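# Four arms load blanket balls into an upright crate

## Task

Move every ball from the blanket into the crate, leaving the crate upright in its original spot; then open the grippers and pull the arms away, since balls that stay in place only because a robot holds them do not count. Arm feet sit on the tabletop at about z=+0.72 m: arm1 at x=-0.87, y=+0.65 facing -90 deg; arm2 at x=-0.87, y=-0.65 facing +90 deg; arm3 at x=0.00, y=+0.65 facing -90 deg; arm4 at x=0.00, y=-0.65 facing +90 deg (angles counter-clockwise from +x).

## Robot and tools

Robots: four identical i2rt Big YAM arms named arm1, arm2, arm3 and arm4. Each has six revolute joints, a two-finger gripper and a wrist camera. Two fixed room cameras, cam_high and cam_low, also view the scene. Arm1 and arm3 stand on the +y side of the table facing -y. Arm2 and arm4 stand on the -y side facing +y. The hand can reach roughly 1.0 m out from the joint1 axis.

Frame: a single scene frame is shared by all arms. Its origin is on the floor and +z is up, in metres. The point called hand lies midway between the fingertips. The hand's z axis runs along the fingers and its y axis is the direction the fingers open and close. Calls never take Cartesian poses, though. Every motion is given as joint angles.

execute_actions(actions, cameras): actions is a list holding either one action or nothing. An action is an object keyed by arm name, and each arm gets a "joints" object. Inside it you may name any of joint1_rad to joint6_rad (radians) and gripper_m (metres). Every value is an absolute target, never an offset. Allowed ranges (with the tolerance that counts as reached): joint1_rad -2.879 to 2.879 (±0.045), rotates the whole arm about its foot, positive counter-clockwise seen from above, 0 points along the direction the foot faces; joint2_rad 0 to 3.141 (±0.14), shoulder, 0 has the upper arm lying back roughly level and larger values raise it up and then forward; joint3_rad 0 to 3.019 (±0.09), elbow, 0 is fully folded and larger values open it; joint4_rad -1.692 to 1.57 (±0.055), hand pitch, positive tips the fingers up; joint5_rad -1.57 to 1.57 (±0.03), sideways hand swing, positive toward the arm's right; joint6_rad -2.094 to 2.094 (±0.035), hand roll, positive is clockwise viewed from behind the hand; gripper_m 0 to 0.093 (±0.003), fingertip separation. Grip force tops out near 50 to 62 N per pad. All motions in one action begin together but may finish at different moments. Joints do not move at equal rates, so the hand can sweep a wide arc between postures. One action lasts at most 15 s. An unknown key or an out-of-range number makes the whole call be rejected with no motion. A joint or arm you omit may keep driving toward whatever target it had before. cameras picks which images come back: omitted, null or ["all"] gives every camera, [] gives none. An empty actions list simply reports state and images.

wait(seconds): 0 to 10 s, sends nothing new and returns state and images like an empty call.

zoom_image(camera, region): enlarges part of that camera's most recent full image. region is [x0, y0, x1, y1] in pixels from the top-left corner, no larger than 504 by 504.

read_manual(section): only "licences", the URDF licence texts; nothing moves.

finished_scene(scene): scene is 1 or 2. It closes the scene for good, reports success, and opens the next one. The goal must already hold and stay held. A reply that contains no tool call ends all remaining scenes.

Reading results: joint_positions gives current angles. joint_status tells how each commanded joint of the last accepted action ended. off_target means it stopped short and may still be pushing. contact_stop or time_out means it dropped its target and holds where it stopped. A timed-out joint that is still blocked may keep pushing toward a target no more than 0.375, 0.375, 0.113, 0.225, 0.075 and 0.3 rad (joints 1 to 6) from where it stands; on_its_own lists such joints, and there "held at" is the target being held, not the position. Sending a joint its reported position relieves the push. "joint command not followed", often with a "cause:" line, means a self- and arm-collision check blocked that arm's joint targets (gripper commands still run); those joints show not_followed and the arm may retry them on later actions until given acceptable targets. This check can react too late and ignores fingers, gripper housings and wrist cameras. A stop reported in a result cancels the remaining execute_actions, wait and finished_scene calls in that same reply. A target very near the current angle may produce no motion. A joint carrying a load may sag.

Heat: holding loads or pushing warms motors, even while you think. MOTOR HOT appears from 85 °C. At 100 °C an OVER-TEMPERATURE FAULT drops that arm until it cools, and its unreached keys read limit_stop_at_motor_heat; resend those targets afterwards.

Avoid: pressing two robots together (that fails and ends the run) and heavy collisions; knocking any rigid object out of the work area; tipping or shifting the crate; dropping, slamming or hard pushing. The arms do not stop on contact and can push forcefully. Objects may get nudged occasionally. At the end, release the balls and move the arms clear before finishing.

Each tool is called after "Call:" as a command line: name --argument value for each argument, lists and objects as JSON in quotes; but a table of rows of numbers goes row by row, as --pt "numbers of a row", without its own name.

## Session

Call:
execute_actions --actions '[]'

Scene clock: 0.00 s.
Motor temperatures (°C, as the motors report them): arm1=[27 35 34 28 26 28] | arm2=[30 34 36 30 28 27] | arm3=[28 34 35 30 28 29] | arm4=[29 32 32 26 27 30]
arm1.joint_positions: joint1_rad=-0.005 joint2_rad=+0.420 joint3_rad=+1.474 joint4_rad=-1.546 joint5_rad=+0.008 joint6_rad=+0.012 gripper_m=+0.095
arm1.joint_status: not commanded
arm1.hand: x=-0.8734 y=+0.5415 z=+1.3185 quat_wxyz=(-0.361, -0.616, -0.597, +0.366) (m; scene frame)
arm2.joint_positions: joint1_rad=+0.016 joint2_rad=+0.454 joint3_rad=+1.456 joint4_rad=-1.532 joint5_rad=-0.004 joint6_rad=+0.007 gripper_m=+0.095
arm2.joint_status: not commanded
arm2.hand: x=-0.8678 y=-0.5267 z=+1.2857 quat_wxyz=(-0.343, +0.618, -0.605, -0.367) (m; scene frame)
arm3.joint_positions: joint1_rad=+0.004 joint2_rad=+0.433 joint3_rad=+1.451 joint4_rad=-1.533 joint5_rad=-0.016 joint6_rad=+0.006 gripper_m=+0.094
arm3.joint_status: not commanded
arm3.hand: x=+0.0135 y=+0.5329 z=+1.3653 quat_wxyz=(-0.368, -0.594, -0.625, +0.348) (m; scene frame)
arm4.joint_positions: joint1_rad=-0.014 joint2_rad=+0.420 joint3_rad=+1.476 joint4_rad=-1.543 joint5_rad=+0.002 joint6_rad=-0.003 gripper_m=+0.094
arm4.joint_status: not commanded
arm4.hand: x=+0.0046 y=-0.5381 z=+1.3474 quat_wxyz=(-0.360, +0.609, -0.604, -0.367) (m; scene frame)
pictures: arm1_cam_wrist, arm2_cam_wrist, arm3_cam_wrist, arm4_cam_wrist, cam_high, cam_low
Images, in order (width x height): arm1_cam_wrist 616x616, arm2_cam_wrist 616x616, arm3_cam_wrist 616x616, arm4_cam_wrist 616x616, cam_high 672x504, cam_low 672x504.

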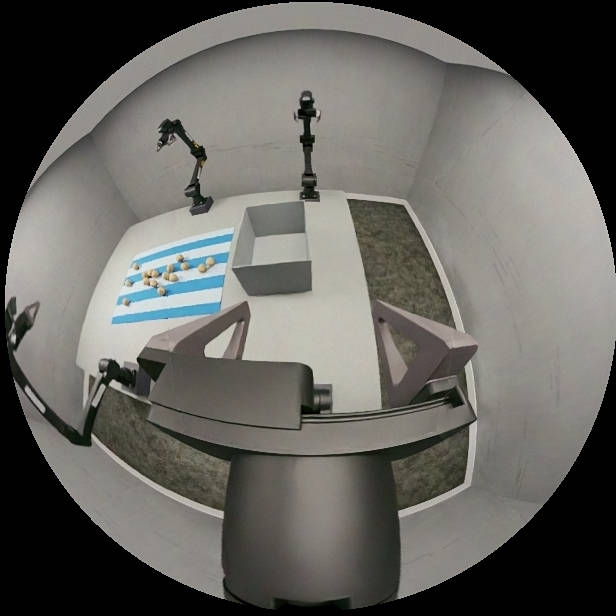

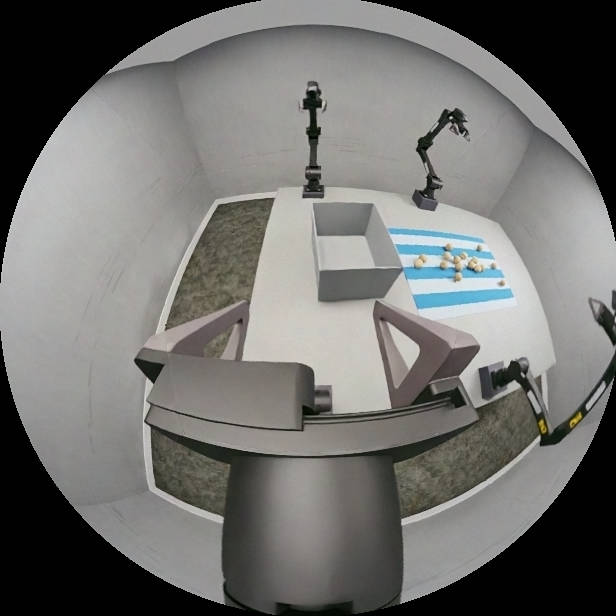

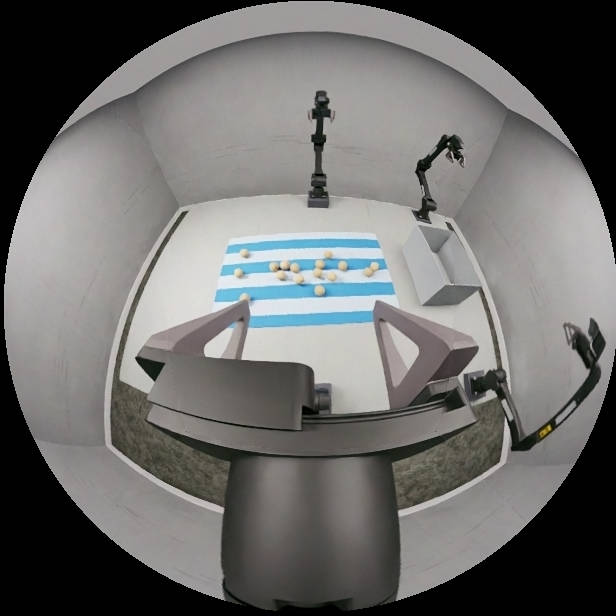

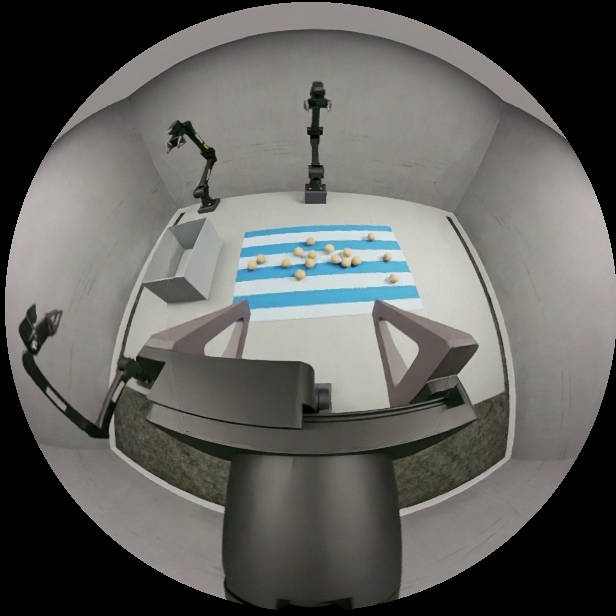

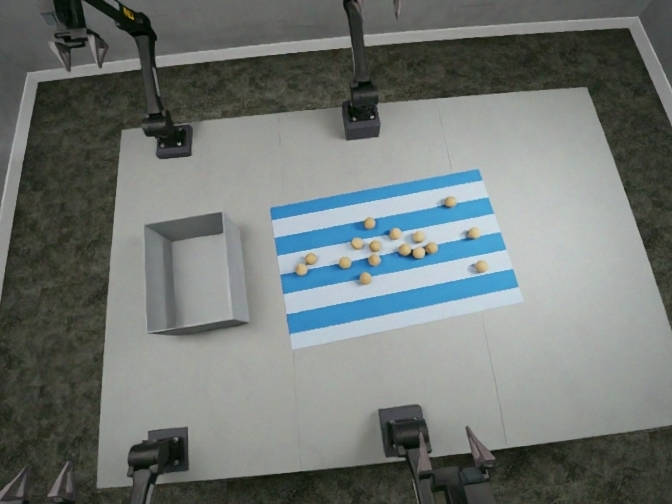

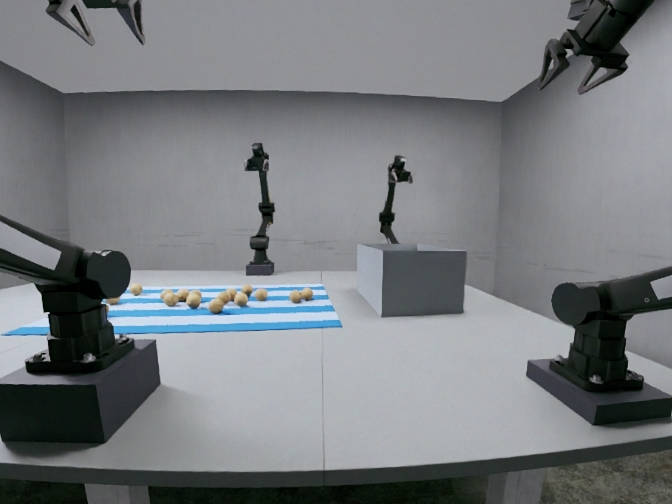

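Call:
zoom_image --camera "cam_high" --region '[110, 190, 278, 358]'

Call:
zoom_image --camera "cam_high" --region '[280, 190, 406, 316]'

Call:
zoom_image --camera "cam_high" --region '[380, 175, 506, 301]'

Region (110, 190, 278, 358) of cam_high's 672x504 image, scaled by 3.000, with more detail than that image has.

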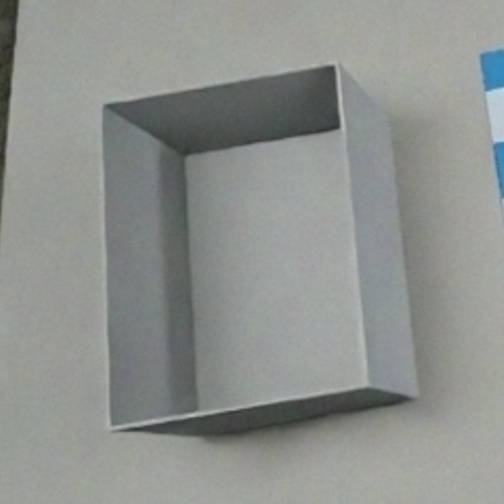

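Region (280, 190, 406, 316) of cam_high's 672x504 image, scaled by 4.000, with more detail than that image has.

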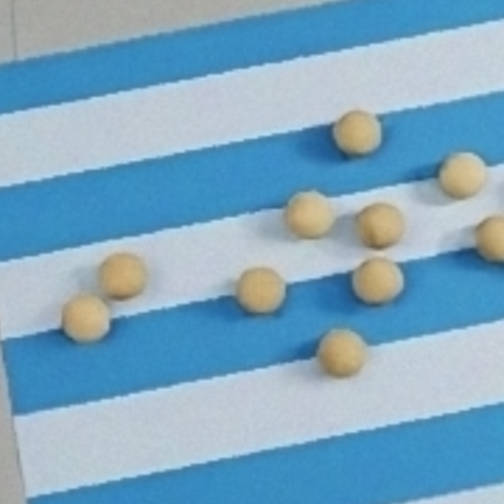

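Region (380, 175, 506, 301) of cam_high's 672x504 image, scaled by 4.000, with more detail than that image has.

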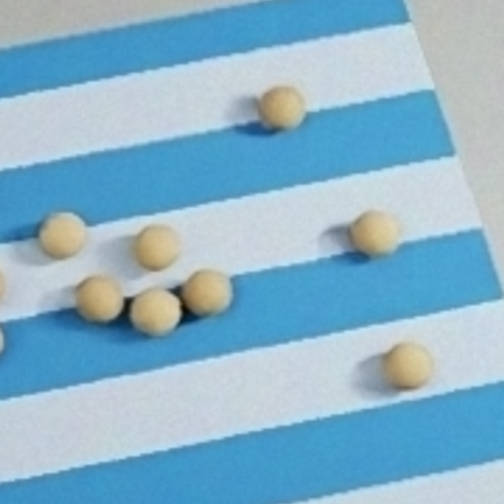

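Call:
execute_actions --actions '[{"arm1":{"joints":{"joint1_rad":0.760,"joint2_rad":1.52,"joint3_rad":2.64,"joint4_rad":-1.09,"joint6_rad":0.0}},"arm2":{"joints":{"joint1_rad":-0.722,"joint2_rad":2.425,"joint3_rad":2.52,"joint4_rad":-1.14,"joint6_rad":0.0}},"arm3":{"joints":{"joint1_rad":0.97,"joint2_rad":2.07,"joint3_rad":1.72,"joint4_rad":-1.19}},"arm4":{"joints":{"joint1_rad":-0.660,"joint2_rad":2.30,"joint3_rad":2.27,"joint4_rad":-1.385}}}]' --cameras '["arm2_cam_wrist","arm4_cam_wrist","cam_high"]'

Scene clock: 27.00 s.
Motor temperatures (°C, as the motors report them): arm1=[27 35 36 28 26 28] | arm2=[30 34 38 30 28 27] | arm3=[28 34 39 30 28 29] | arm4=[29 33 36 27 27 30]
arm1.joint_positions: joint1_rad=+0.759 joint2_rad=+1.525 joint3_rad=+2.611 joint4_rad=-1.106 joint5_rad=+0.009 joint6_rad=+0.010 gripper_m=+0.095
arm1.joint_status: all done
arm1.hand: x=-0.5331 y=+0.2860 z=+1.6006 quat_wxyz=(-0.642, -0.291, -0.652, +0.279) (m; scene frame)
arm2.joint_positions: joint1_rad=-0.722 joint2_rad=+2.435 joint3_rad=+2.477 joint4_rad=-1.142 joint5_rad=-0.004 joint6_rad=+0.007 gripper_m=+0.095
arm2.joint_status: all done
arm2.hand: x=-0.3195 y=-0.0062 z=+0.8510 quat_wxyz=(-0.208, +0.403, -0.885, -0.107) (m; scene frame)
arm3.joint_positions: joint1_rad=+0.971 joint2_rad=+2.058 joint3_rad=+1.693 joint4_rad=-1.184 joint5_rad=-0.016 joint6_rad=+0.006 gripper_m=+0.094
arm3.joint_status: all done
arm3.hand: x=+0.5276 y=+0.3210 z=+0.8574 quat_wxyz=(-0.008, -0.280, -0.960, +0.000) (m; scene frame)
arm4.joint_positions: joint1_rad=-0.654 joint2_rad=+2.297 joint3_rad=+2.258 joint4_rad=-1.387 joint5_rad=+0.001 joint6_rad=-0.003 gripper_m=+0.094
arm4.joint_status: all done
arm4.hand: x=+0.4374 y=-0.0504 z=+0.8867 quat_wxyz=(-0.060, +0.454, -0.888, -0.032) (m; scene frame)
pictures: arm2_cam_wrist, arm4_cam_wrist, cam_high
Images, in order (width x height): arm2_cam_wrist 616x616, arm4_cam_wrist 616x616, cam_high 672x504.

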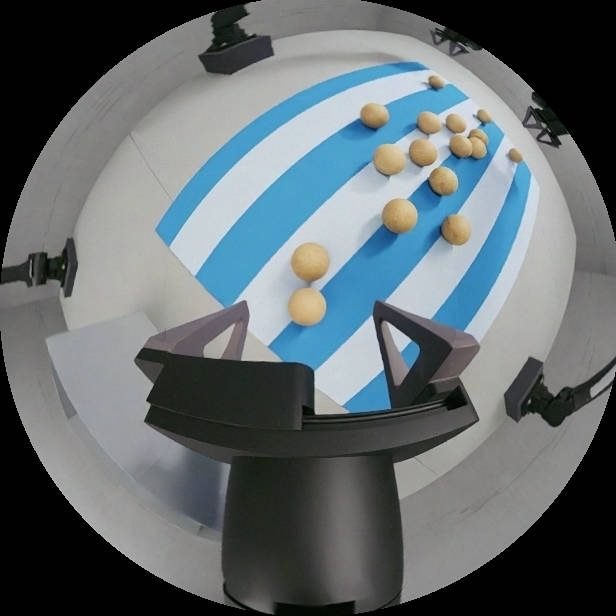

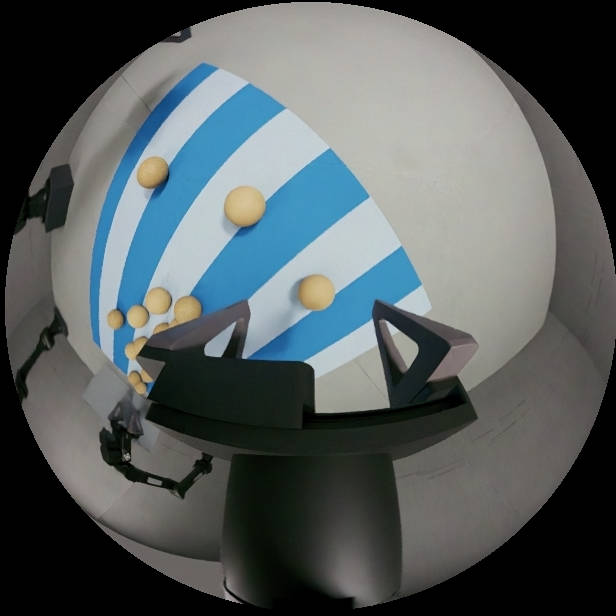

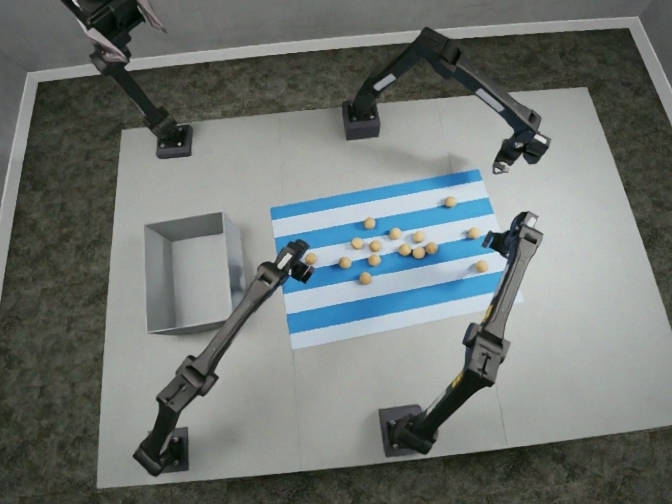

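Call:
execute_actions --actions '[]'

Scene clock: 29.77 s.
Motor temperatures (°C, as the motors report them): arm1=[27 35 36 28 26 28] | arm2=[30 35 39 30 28 27] | arm3=[28 35 40 30 28 29] | arm4=[29 34 36 27 27 30]
arm1.joint_positions: joint1_rad=+0.759 joint2_rad=+1.525 joint3_rad=+2.611 joint4_rad=-1.106 joint5_rad=+0.009 joint6_rad=+0.010 gripper_m=+0.095
arm1.joint_status: all done
arm1.hand: x=-0.5331 y=+0.2860 z=+1.6006 quat_wxyz=(-0.642, -0.291, -0.652, +0.279) (m; scene frame)
arm2.joint_positions: joint1_rad=-0.722 joint2_rad=+2.435 joint3_rad=+2.477 joint4_rad=-1.142 joint5_rad=-0.004 joint6_rad=+0.007 gripper_m=+0.095
arm2.joint_status: all done
arm2.hand: x=-0.3195 y=-0.0062 z=+0.8510 quat_wxyz=(-0.208, +0.403, -0.885, -0.107) (m; scene frame)
arm3.joint_positions: joint1_rad=+0.971 joint2_rad=+2.058 joint3_rad=+1.693 joint4_rad=-1.184 joint5_rad=-0.016 joint6_rad=+0.006 gripper_m=+0.094
arm3.joint_status: all done
arm3.hand: x=+0.5276 y=+0.3210 z=+0.8574 quat_wxyz=(-0.008, -0.280, -0.960, +0.000) (m; scene frame)
arm4.joint_positions: joint1_rad=-0.654 joint2_rad=+2.297 joint3_rad=+2.258 joint4_rad=-1.387 joint5_rad=+0.001 joint6_rad=-0.003 gripper_m=+0.094
arm4.joint_status: all done
arm4.hand: x=+0.4374 y=-0.0504 z=+0.8867 quat_wxyz=(-0.060, +0.454, -0.888, -0.032) (m; scene frame)
pictures: arm1_cam_wrist, arm2_cam_wrist, arm3_cam_wrist, arm4_cam_wrist, cam_high, cam_low
Images, in order (width x height): arm1_cam_wrist 616x616, arm2_cam_wrist 616x616, arm3_cam_wrist 616x616, arm4_cam_wrist 616x616, cam_high 672x504, cam_low 672x504.

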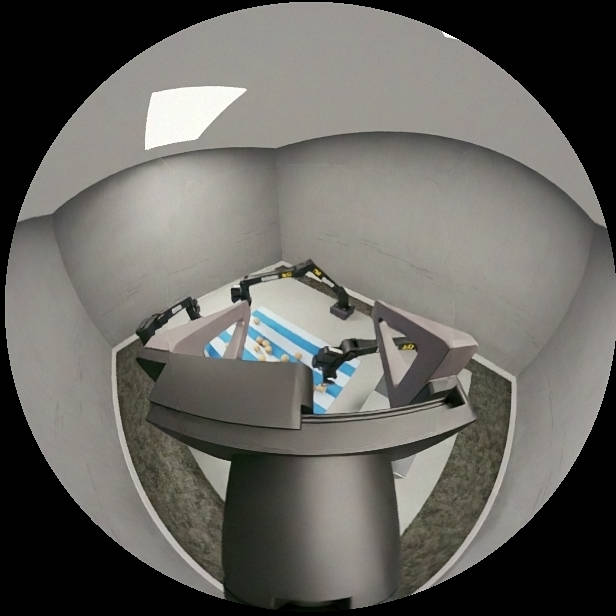

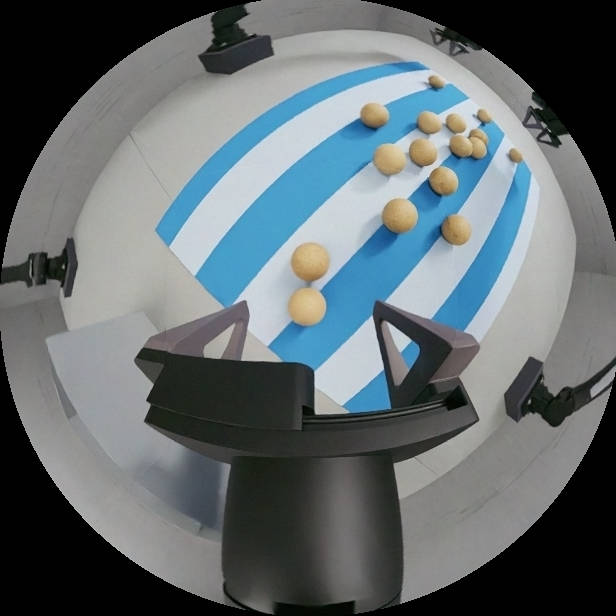

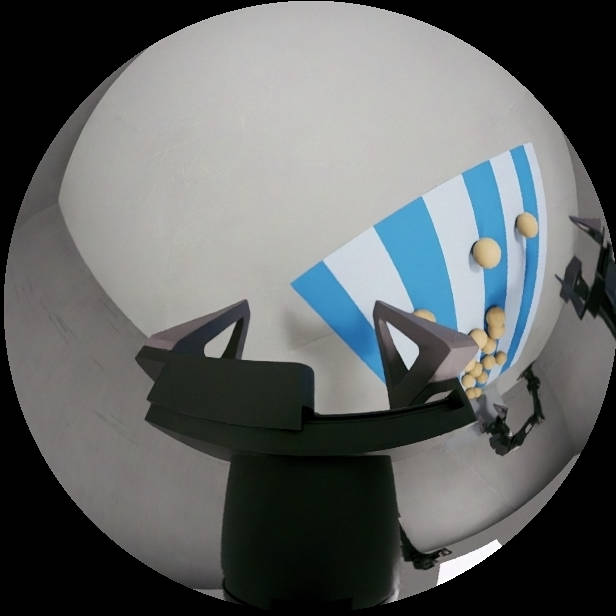

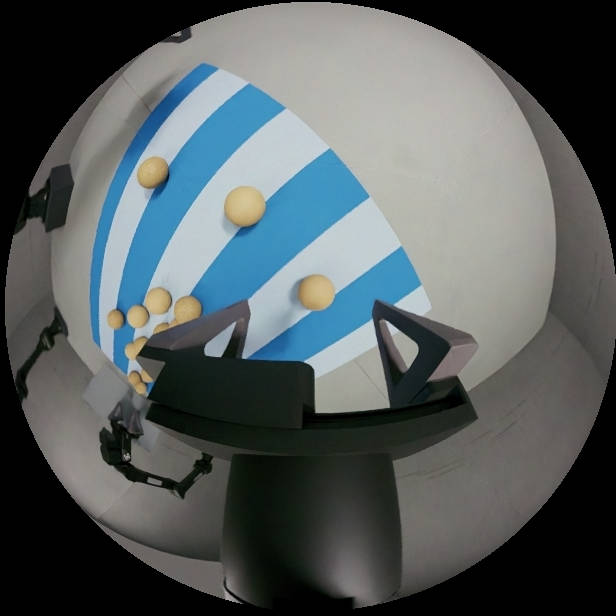

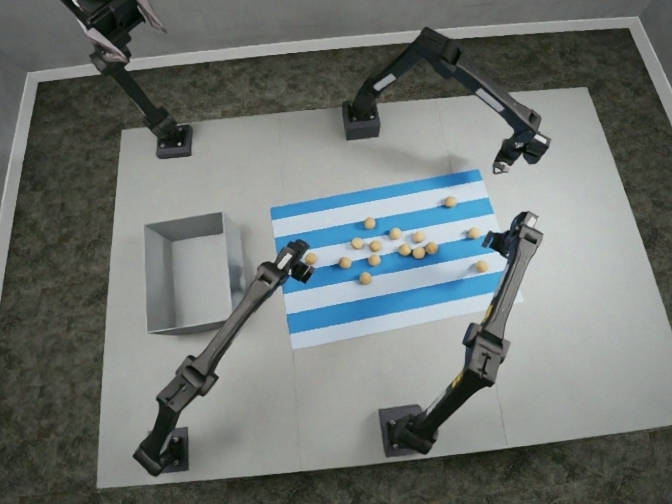

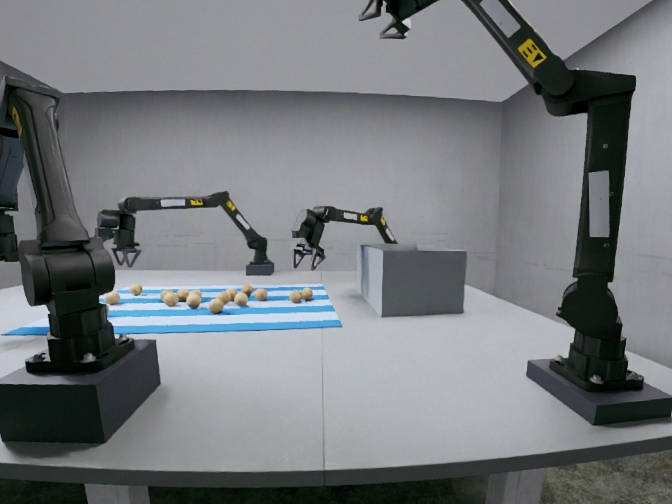

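Call:
execute_actions --actions '[{"arm1":{"joints":{"joint2_rad":1.42}},"arm2":{"joints":{"joint1_rad":-0.712,"joint3_rad":2.202,"joint4_rad":-0.861}},"arm4":{"joints":{"joint1_rad":-0.666,"joint3_rad":1.94,"joint4_rad":-1.095}}}]' --cameras '["arm2_cam_wrist","arm4_cam_wrist"]'

Scene clock: 47.27 s.
Motor temperatures (°C, as the motors report them): arm1=[27 35 37 28 26 28] | arm2=[30 40 42 30 28 27] | arm3=[28 38 43 30 28 29] | arm4=[29 37 38 26 27 30]
arm1.joint_positions: joint1_rad=+0.759 joint2_rad=+1.406 joint3_rad=+2.626 joint4_rad=-1.106 joint5_rad=+0.009 joint6_rad=+0.010 gripper_m=+0.095
arm1.joint_status: all done
arm1.hand: x=-0.5973 y=+0.3551 z=+1.6576 quat_wxyz=(-0.685, -0.272, -0.608, +0.297) (m; scene frame)
arm2.joint_positions: joint1_rad=-0.721 joint2_rad=+2.448 joint3_rad=+2.197 joint4_rad=-0.878 joint5_rad=-0.004 joint6_rad=+0.007 gripper_m=+0.095
arm2.joint_status: all done
arm2.hand: x=-0.3318 y=-0.0164 z=+0.7317 quat_wxyz=(-0.194, +0.405, -0.888, -0.101) (m; scene frame)
arm3.joint_positions: joint1_rad=+0.971 joint2_rad=+2.058 joint3_rad=+1.693 joint4_rad=-1.184 joint5_rad=-0.016 joint6_rad=+0.006 gripper_m=+0.094
arm3.joint_status: not commanded
arm3.hand: x=+0.5276 y=+0.3210 z=+0.8574 quat_wxyz=(-0.008, -0.280, -0.960, +0.000) (m; scene frame)
arm4.joint_positions: joint1_rad=-0.654 joint2_rad=+2.294 joint3_rad=+1.946 joint4_rad=-1.113 joint5_rad=+0.001 joint6_rad=-0.003 gripper_m=+0.094
arm4.joint_status: all done
arm4.hand: x=+0.4175 y=-0.0768 z=+0.7717 quat_wxyz=(-0.044, +0.454, -0.889, -0.024) (m; scene frame)
pictures: arm2_cam_wrist, arm4_cam_wrist
Images, in order (width x height): arm2_cam_wrist 616x616, arm4_cam_wrist 616x616.

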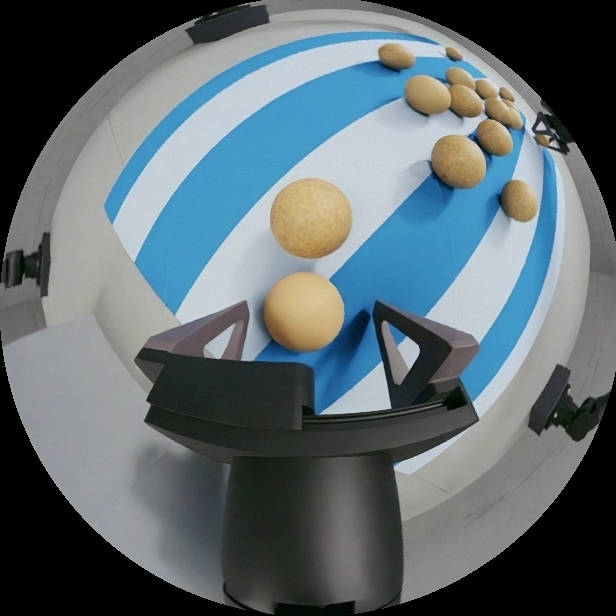

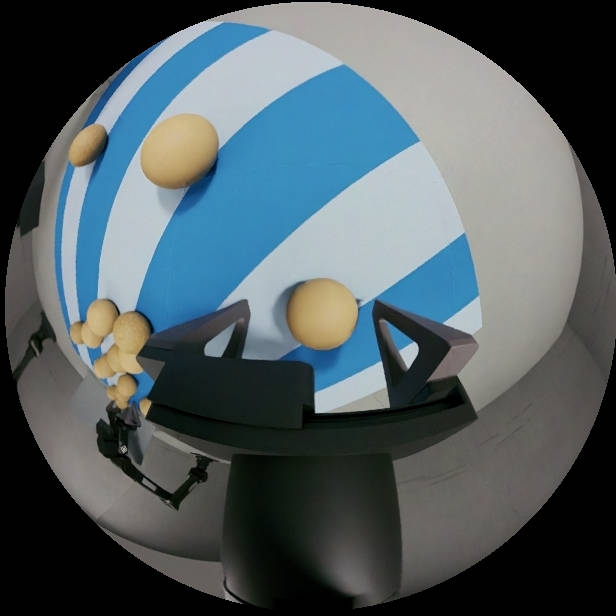

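Call:
execute_actions --actions '[{"arm2":{"joints":{"joint3_rad":2.225,"gripper_m":0.042}},"arm4":{"joints":{"joint3_rad":1.93,"gripper_m":0.042}}}]' --cameras '["arm2_cam_wrist","arm4_cam_wrist"]'

Scene clock: 48.37 s.
Motor temperatures (°C, as the motors report them): arm1=[27 35 37 28 26 28] | arm2=[30 40 42 30 28 27] | arm3=[28 38 43 30 28 29] | arm4=[29 37 38 26 27 30]
arm1.joint_positions: joint1_rad=+0.759 joint2_rad=+1.406 joint3_rad=+2.626 joint4_rad=-1.106 joint5_rad=+0.009 joint6_rad=+0.010 gripper_m=+0.095
arm1.joint_status: not commanded
arm1.hand: x=-0.5973 y=+0.3551 z=+1.6576 quat_wxyz=(-0.685, -0.272, -0.608, +0.297) (m; scene frame)
arm2.joint_positions: joint1_rad=-0.721 joint2_rad=+2.448 joint3_rad=+2.197 joint4_rad=-0.878 joint5_rad=-0.004 joint6_rad=+0.007 gripper_m=+0.048
arm2.joint_status: gripper_m off_target (ended at +0.048, target +0.042); the others done
arm2.hand: x=-0.3318 y=-0.0164 z=+0.7317 quat_wxyz=(-0.194, +0.405, -0.888, -0.101) (m; scene frame)
arm3.joint_positions: joint1_rad=+0.971 joint2_rad=+2.058 joint3_rad=+1.693 joint4_rad=-1.184 joint5_rad=-0.016 joint6_rad=+0.006 gripper_m=+0.094
arm3.joint_status: not commanded
arm3.hand: x=+0.5276 y=+0.3210 z=+0.8574 quat_wxyz=(-0.008, -0.280, -0.960, +0.000) (m; scene frame)
arm4.joint_positions: joint1_rad=-0.654 joint2_rad=+2.294 joint3_rad=+1.946 joint4_rad=-1.113 joint5_rad=+0.002 joint6_rad=-0.003 gripper_m=+0.047
arm4.joint_status: gripper_m off_target (ended at +0.047, target +0.042); the others done
arm4.hand: x=+0.4176 y=-0.0768 z=+0.7717 quat_wxyz=(-0.044, +0.454, -0.889, -0.024) (m; scene frame)
pictures: arm2_cam_wrist, arm4_cam_wrist
Images, in order (width x height): arm2_cam_wrist 616x616, arm4_cam_wrist 616x616.

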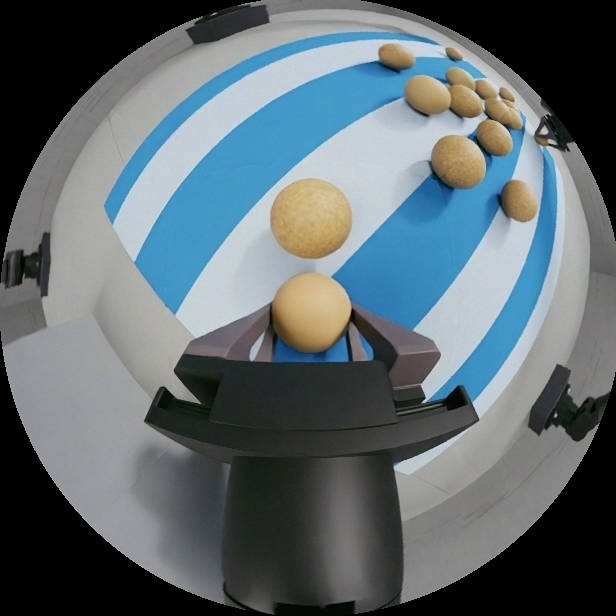

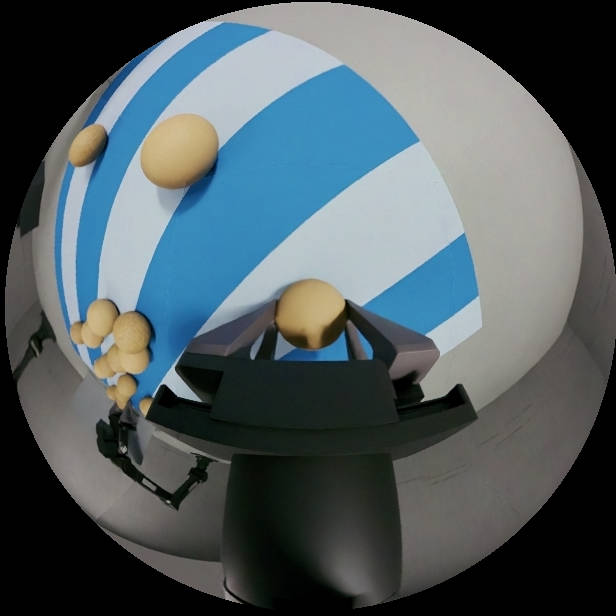

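Call:
execute_actions --actions '[{"arm1":{"joints":{"joint2_rad":2.49}},"arm2":{"joints":{"joint1_rad":-0.19,"joint2_rad":1.82,"joint3_rad":2.42,"joint4_rad":-1.68,"joint6_rad":-0.286}},"arm3":{"joints":{"joint1_rad":0.613}},"arm4":{"joints":{"joint1_rad":0.45,"joint2_rad":1.5,"joint3_rad":1.946,"joint4_rad":-1.69,"joint6_rad":0.95}}}]' --cameras '["arm1_cam_wrist","arm3_cam_wrist","cam_high"]'

Scene clock: 57.00 s.
Motor temperatures (°C, as the motors report them): arm1=[27 36 37 28 26 28] | arm2=[30 41 42 30 28 27] | arm3=[28 39 44 30 28 29] | arm4=[29 37 37 26 27 30]
arm1.joint_positions: joint1_rad=+0.759 joint2_rad=+2.506 joint3_rad=+2.597 joint4_rad=-1.095 joint5_rad=+0.009 joint6_rad=+0.010 gripper_m=+0.095
arm1.joint_status: all done
arm1.hand: x=-0.2725 y=+0.0051 z=+0.8841 quat_wxyz=(-0.256, -0.389, -0.878, +0.115) (m; scene frame)
arm2.joint_positions: joint1_rad=-0.194 joint2_rad=+1.840 joint3_rad=+2.407 joint4_rad=-1.671 joint5_rad=-0.005 joint6_rad=-0.275 gripper_m=+0.047
arm2.joint_status: all done
arm2.hand: x=-0.7555 y=-0.0436 z=+1.1971 quat_wxyz=(-0.195, +0.719, -0.653, -0.132) (m; scene frame)
arm3.joint_positions: joint1_rad=+0.618 joint2_rad=+2.058 joint3_rad=+1.693 joint4_rad=-1.184 joint5_rad=-0.015 joint6_rad=+0.006 gripper_m=+0.094
arm3.joint_status: all done
arm3.hand: x=+0.3809 y=+0.1589 z=+0.8602 quat_wxyz=(-0.010, -0.444, -0.896, +0.004) (m; scene frame)
arm4.joint_positions: joint1_rad=+0.448 joint2_rad=+1.485 joint3_rad=+1.940 joint4_rad=-1.676 joint5_rad=-0.001 joint6_rad=+0.940 gripper_m=+0.047
arm4.joint_status: all done
arm4.hand: x=-0.2166 y=-0.2167 z=+1.2337 quat_wxyz=(-0.008, +0.516, -0.839, -0.174) (m; scene frame)
pictures: arm1_cam_wrist, arm3_cam_wrist, cam_high
Images, in order (width x height): arm1_cam_wrist 616x616, arm3_cam_wrist 616x616, cam_high 672x504.

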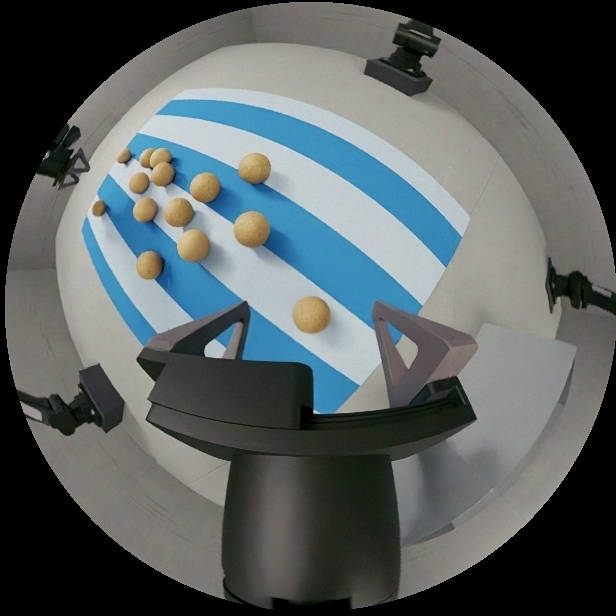

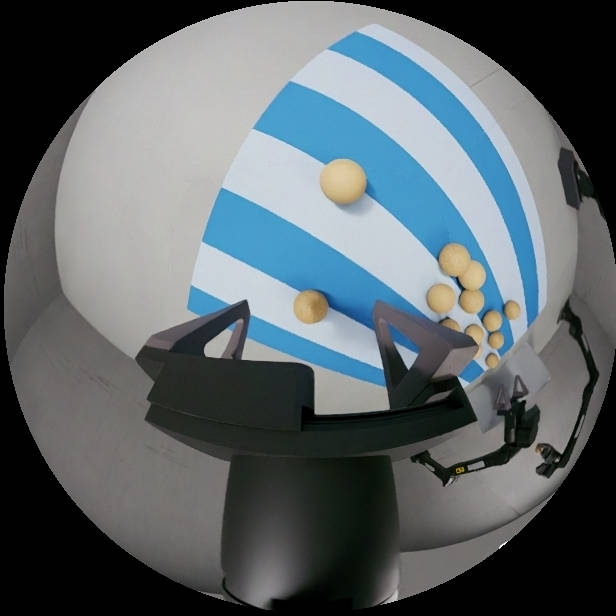

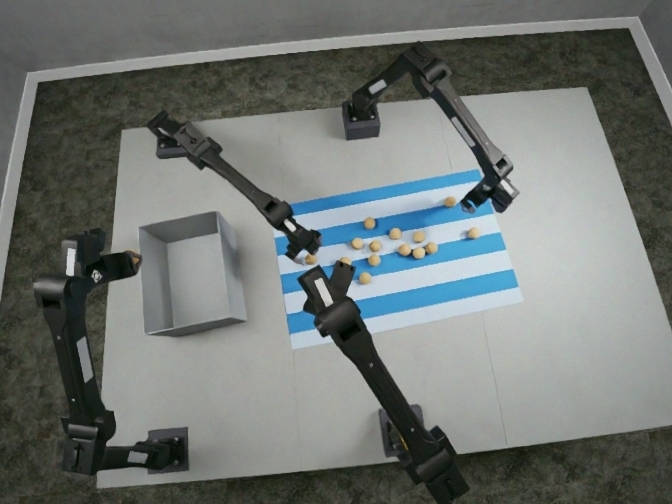

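Call:
zoom_image --camera "cam_high" --region '[120, 195, 270, 350]'

Region (120, 195, 270, 350) of cam_high's 672x504 image, scaled by 3.252, with more detail than that image has; it fills the left 488 columns of this view, and the rest is white.

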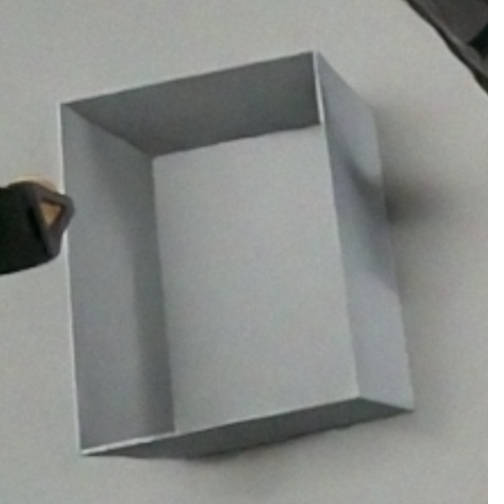

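Call:
execute_actions --actions '[]' --cameras '["arm2_cam_wrist"]'

Scene clock: 59.83 s.
Motor temperatures (°C, as the motors report them): arm1=[27 37 38 28 26 28] | arm2=[30 40 42 30 28 27] | arm3=[28 39 44 30 28 29] | arm4=[29 36 37 26 27 30]
arm1.joint_positions: joint1_rad=+0.759 joint2_rad=+2.506 joint3_rad=+2.597 joint4_rad=-1.095 joint5_rad=+0.009 joint6_rad=+0.010 gripper_m=+0.095
arm1.joint_status: all done
arm1.hand: x=-0.2725 y=+0.0051 z=+0.8841 quat_wxyz=(-0.256, -0.389, -0.878, +0.115) (m; scene frame)
arm2.joint_positions: joint1_rad=-0.194 joint2_rad=+1.840 joint3_rad=+2.407 joint4_rad=-1.671 joint5_rad=-0.005 joint6_rad=-0.275 gripper_m=+0.047
arm2.joint_status: all done
arm2.hand: x=-0.7555 y=-0.0436 z=+1.1971 quat_wxyz=(-0.195, +0.719, -0.653, -0.132) (m; scene frame)
arm3.joint_positions: joint1_rad=+0.618 joint2_rad=+2.058 joint3_rad=+1.693 joint4_rad=-1.184 joint5_rad=-0.015 joint6_rad=+0.006 gripper_m=+0.094
arm3.joint_status: all done
arm3.hand: x=+0.3809 y=+0.1589 z=+0.8602 quat_wxyz=(-0.010, -0.444, -0.896, +0.004) (m; scene frame)
arm4.joint_positions: joint1_rad=+0.448 joint2_rad=+1.485 joint3_rad=+1.940 joint4_rad=-1.676 joint5_rad=-0.001 joint6_rad=+0.940 gripper_m=+0.047
arm4.joint_status: all done
arm4.hand: x=-0.2166 y=-0.2167 z=+1.2337 quat_wxyz=(-0.008, +0.516, -0.839, -0.174) (m; scene frame)
pictures: arm2_cam_wrist
Images, in order (width x height): arm2_cam_wrist 616x616.

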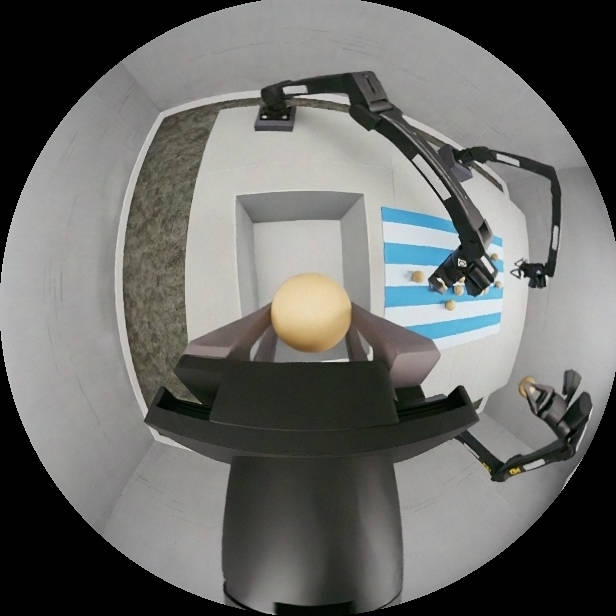

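Call:
execute_actions --actions '[{"arm1":{"joints":{"joint3_rad":2.317,"joint4_rad":-0.832}},"arm2":{"joints":{"joint1_rad":-0.172,"joint3_rad":1.205,"joint4_rad":-0.993,"joint6_rad":-0.30}},"arm3":{"joints":{"joint3_rad":1.355,"joint4_rad":-0.8575}},"arm4":{"joints":{"joint1_rad":0.787,"joint2_rad":1.78,"joint3_rad":0.998,"joint4_rad":-0.76}}}]'

Scene clock: 63.73 s.
Motor temperatures (°C, as the motors report them): arm1=[27 38 38 28 26 28] | arm2=[30 40 41 30 28 27] | arm3=[28 39 44 30 28 29] | arm4=[29 36 37 26 27 30]
arm1.joint_positions: joint1_rad=+0.759 joint2_rad=+2.490 joint3_rad=+2.309 joint4_rad=-0.852 joint5_rad=+0.009 joint6_rad=+0.010 gripper_m=+0.095
arm1.joint_status: all done
arm1.hand: x=-0.2817 y=+0.0149 z=+0.7824 quat_wxyz=(-0.243, -0.390, -0.881, +0.109) (m; scene frame)
arm2.joint_positions: joint1_rad=-0.177 joint2_rad=+1.848 joint3_rad=+1.204 joint4_rad=-1.005 joint5_rad=-0.005 joint6_rad=-0.289 gripper_m=+0.047
arm2.joint_status: all done
arm2.hand: x=-0.7944 y=-0.1790 z=+0.7349 quat_wxyz=(+0.034, +0.751, -0.659, +0.011) (m; scene frame)
arm3.joint_positions: joint1_rad=+0.618 joint2_rad=+2.061 joint3_rad=+1.346 joint4_rad=-0.866 joint5_rad=-0.015 joint6_rad=+0.006 gripper_m=+0.094
arm3.joint_status: all done
arm3.hand: x=+0.3337 y=+0.2178 z=+0.7454 quat_wxyz=(+0.005, -0.445, -0.896, -0.003) (m; scene frame)
arm4.joint_positions: joint1_rad=+0.793 joint2_rad=+1.786 joint3_rad=+1.009 joint4_rad=-0.777 joint5_rad=+0.000 joint6_rad=+0.942 gripper_m=+0.047
arm4.joint_status: all done
arm4.hand: x=-0.3252 y=-0.3455 z=+0.7574 quat_wxyz=(+0.006, +0.662, -0.749, -0.010) (m; scene frame)
pictures: arm1_cam_wrist, arm2_cam_wrist, arm3_cam_wrist, arm4_cam_wrist, cam_high, cam_low
Images, in order (width x height): arm1_cam_wrist 616x616, arm2_cam_wrist 616x616, arm3_cam_wrist 616x616, arm4_cam_wrist 616x616, cam_high 672x504, cam_low 672x504.

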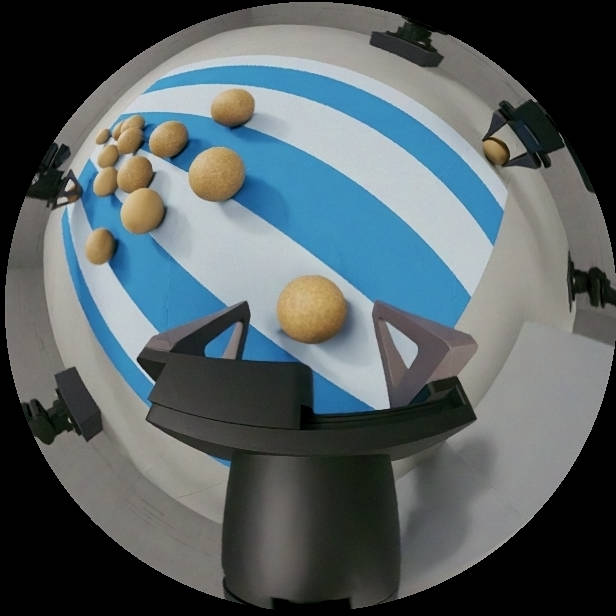

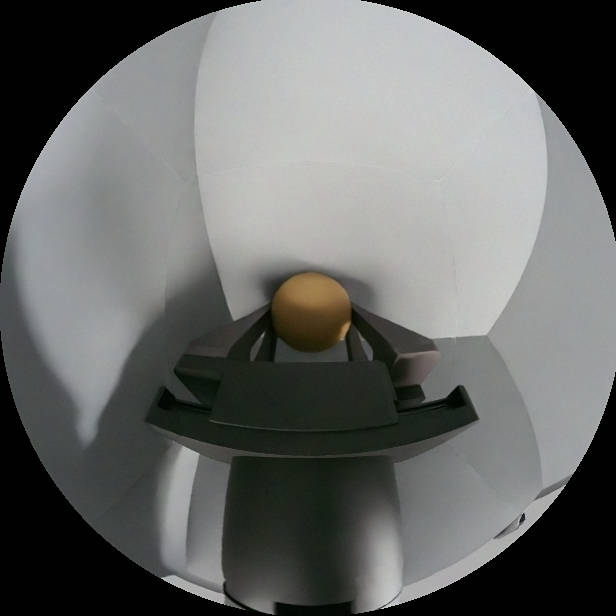

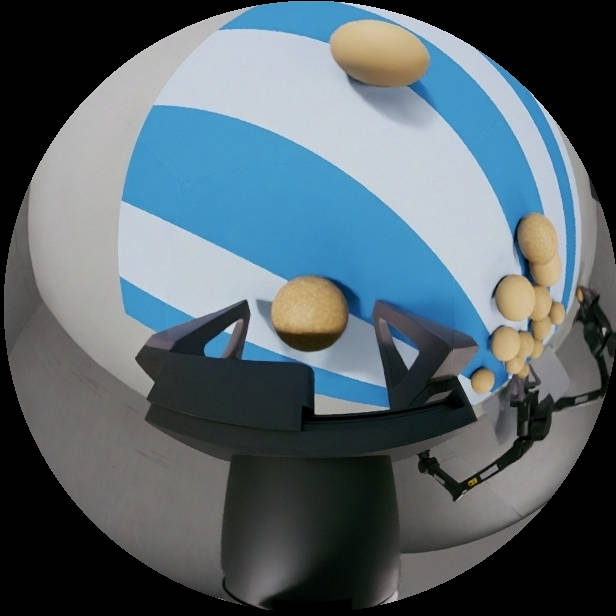

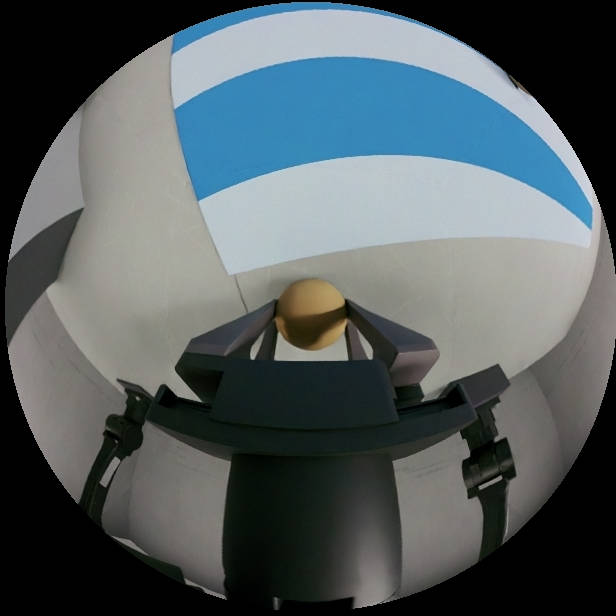

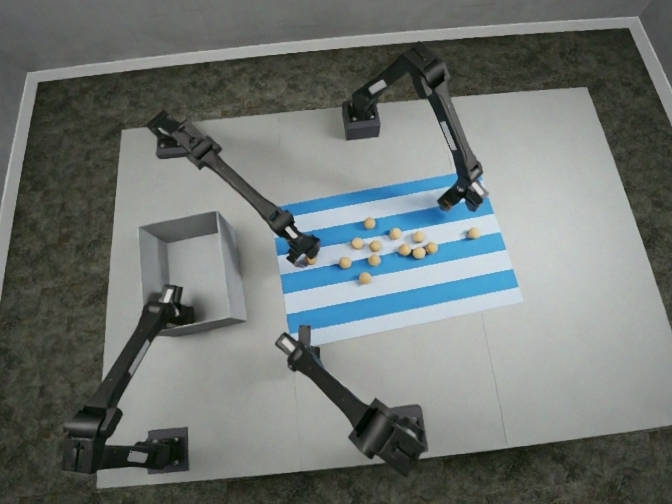

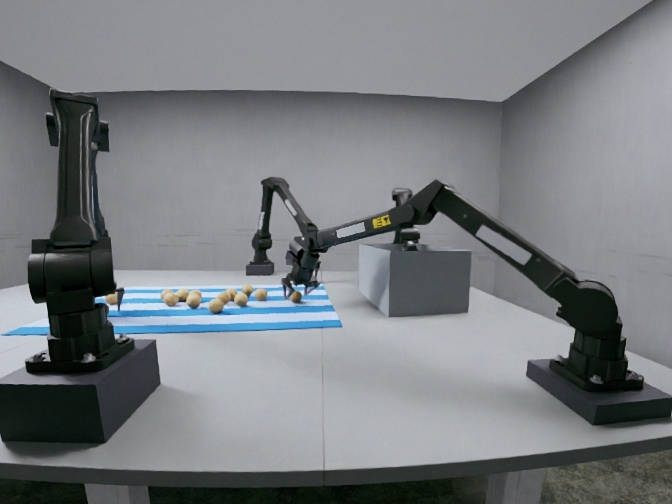

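Call:
execute_actions --actions '[{"arm1":{"joints":{"joint3_rad":2.287,"joint4_rad":-0.785,"gripper_m":0.058}},"arm2":{"joints":{"gripper_m":0.064}},"arm3":{"joints":{"gripper_m":0.042}},"arm4":{"joints":{"gripper_m":0.09}}}]' --cameras '["arm1_cam_wrist","arm4_cam_wrist"]'

Scene clock: 65.80 s.
Motor temperatures (°C, as the motors report them): arm1=[27 38 38 28 26 28] | arm2=[30 40 41 30 28 27] | arm3=[28 39 43 30 28 29] | arm4=[29 36 37 26 27 30]
arm1.joint_positions: joint1_rad=+0.759 joint2_rad=+2.490 joint3_rad=+2.289 joint4_rad=-0.805 joint5_rad=+0.009 joint6_rad=+0.010 gripper_m=+0.058
arm1.joint_status: all done
arm1.hand: x=-0.2788 y=+0.0118 z=+0.7784 quat_wxyz=(-0.255, -0.389, -0.878, +0.114) (m; scene frame)
arm2.joint_positions: joint1_rad=-0.177 joint2_rad=+1.848 joint3_rad=+1.204 joint4_rad=-1.005 joint5_rad=-0.005 joint6_rad=-0.290 gripper_m=+0.064
arm2.joint_status: all done
arm2.hand: x=-0.7944 y=-0.1790 z=+0.7349 quat_wxyz=(+0.034, +0.751, -0.659, +0.011) (m; scene frame)
arm3.joint_positions: joint1_rad=+0.618 joint2_rad=+2.061 joint3_rad=+1.346 joint4_rad=-0.866 joint5_rad=-0.015 joint6_rad=+0.006 gripper_m=+0.047
arm3.joint_status: gripper_m off_target (ended at +0.047, target +0.042)
arm3.hand: x=+0.3337 y=+0.2178 z=+0.7454 quat_wxyz=(+0.005, -0.445, -0.896, -0.003) (m; scene frame)
arm4.joint_positions: joint1_rad=+0.793 joint2_rad=+1.786 joint3_rad=+1.009 joint4_rad=-0.777 joint5_rad=+0.000 joint6_rad=+0.942 gripper_m=+0.090
arm4.joint_status: all done
arm4.hand: x=-0.3252 y=-0.3455 z=+0.7574 quat_wxyz=(+0.006, +0.662, -0.749, -0.010) (m; scene frame)
pictures: arm1_cam_wrist, arm4_cam_wrist
Images, in order (width x height): arm1_cam_wrist 616x616, arm4_cam_wrist 616x616.

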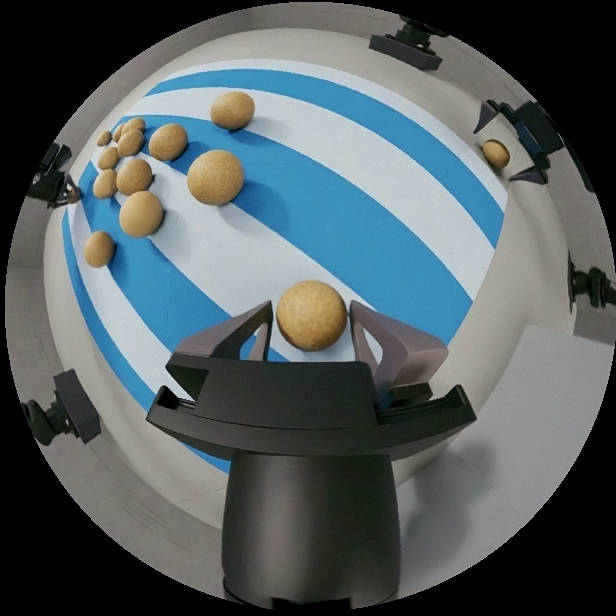

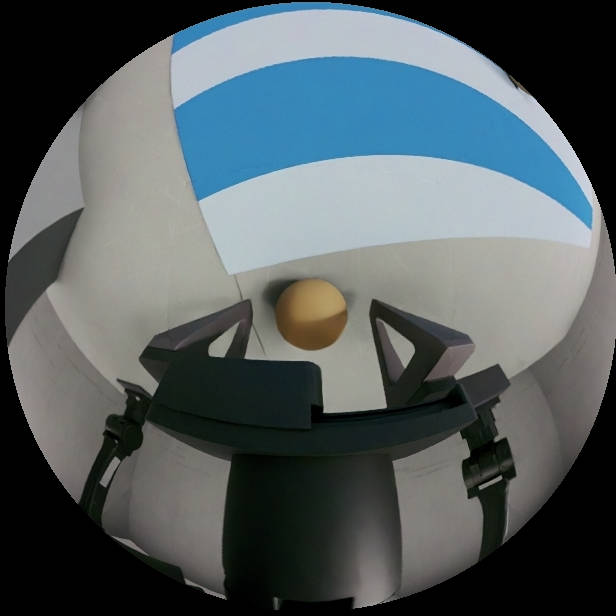

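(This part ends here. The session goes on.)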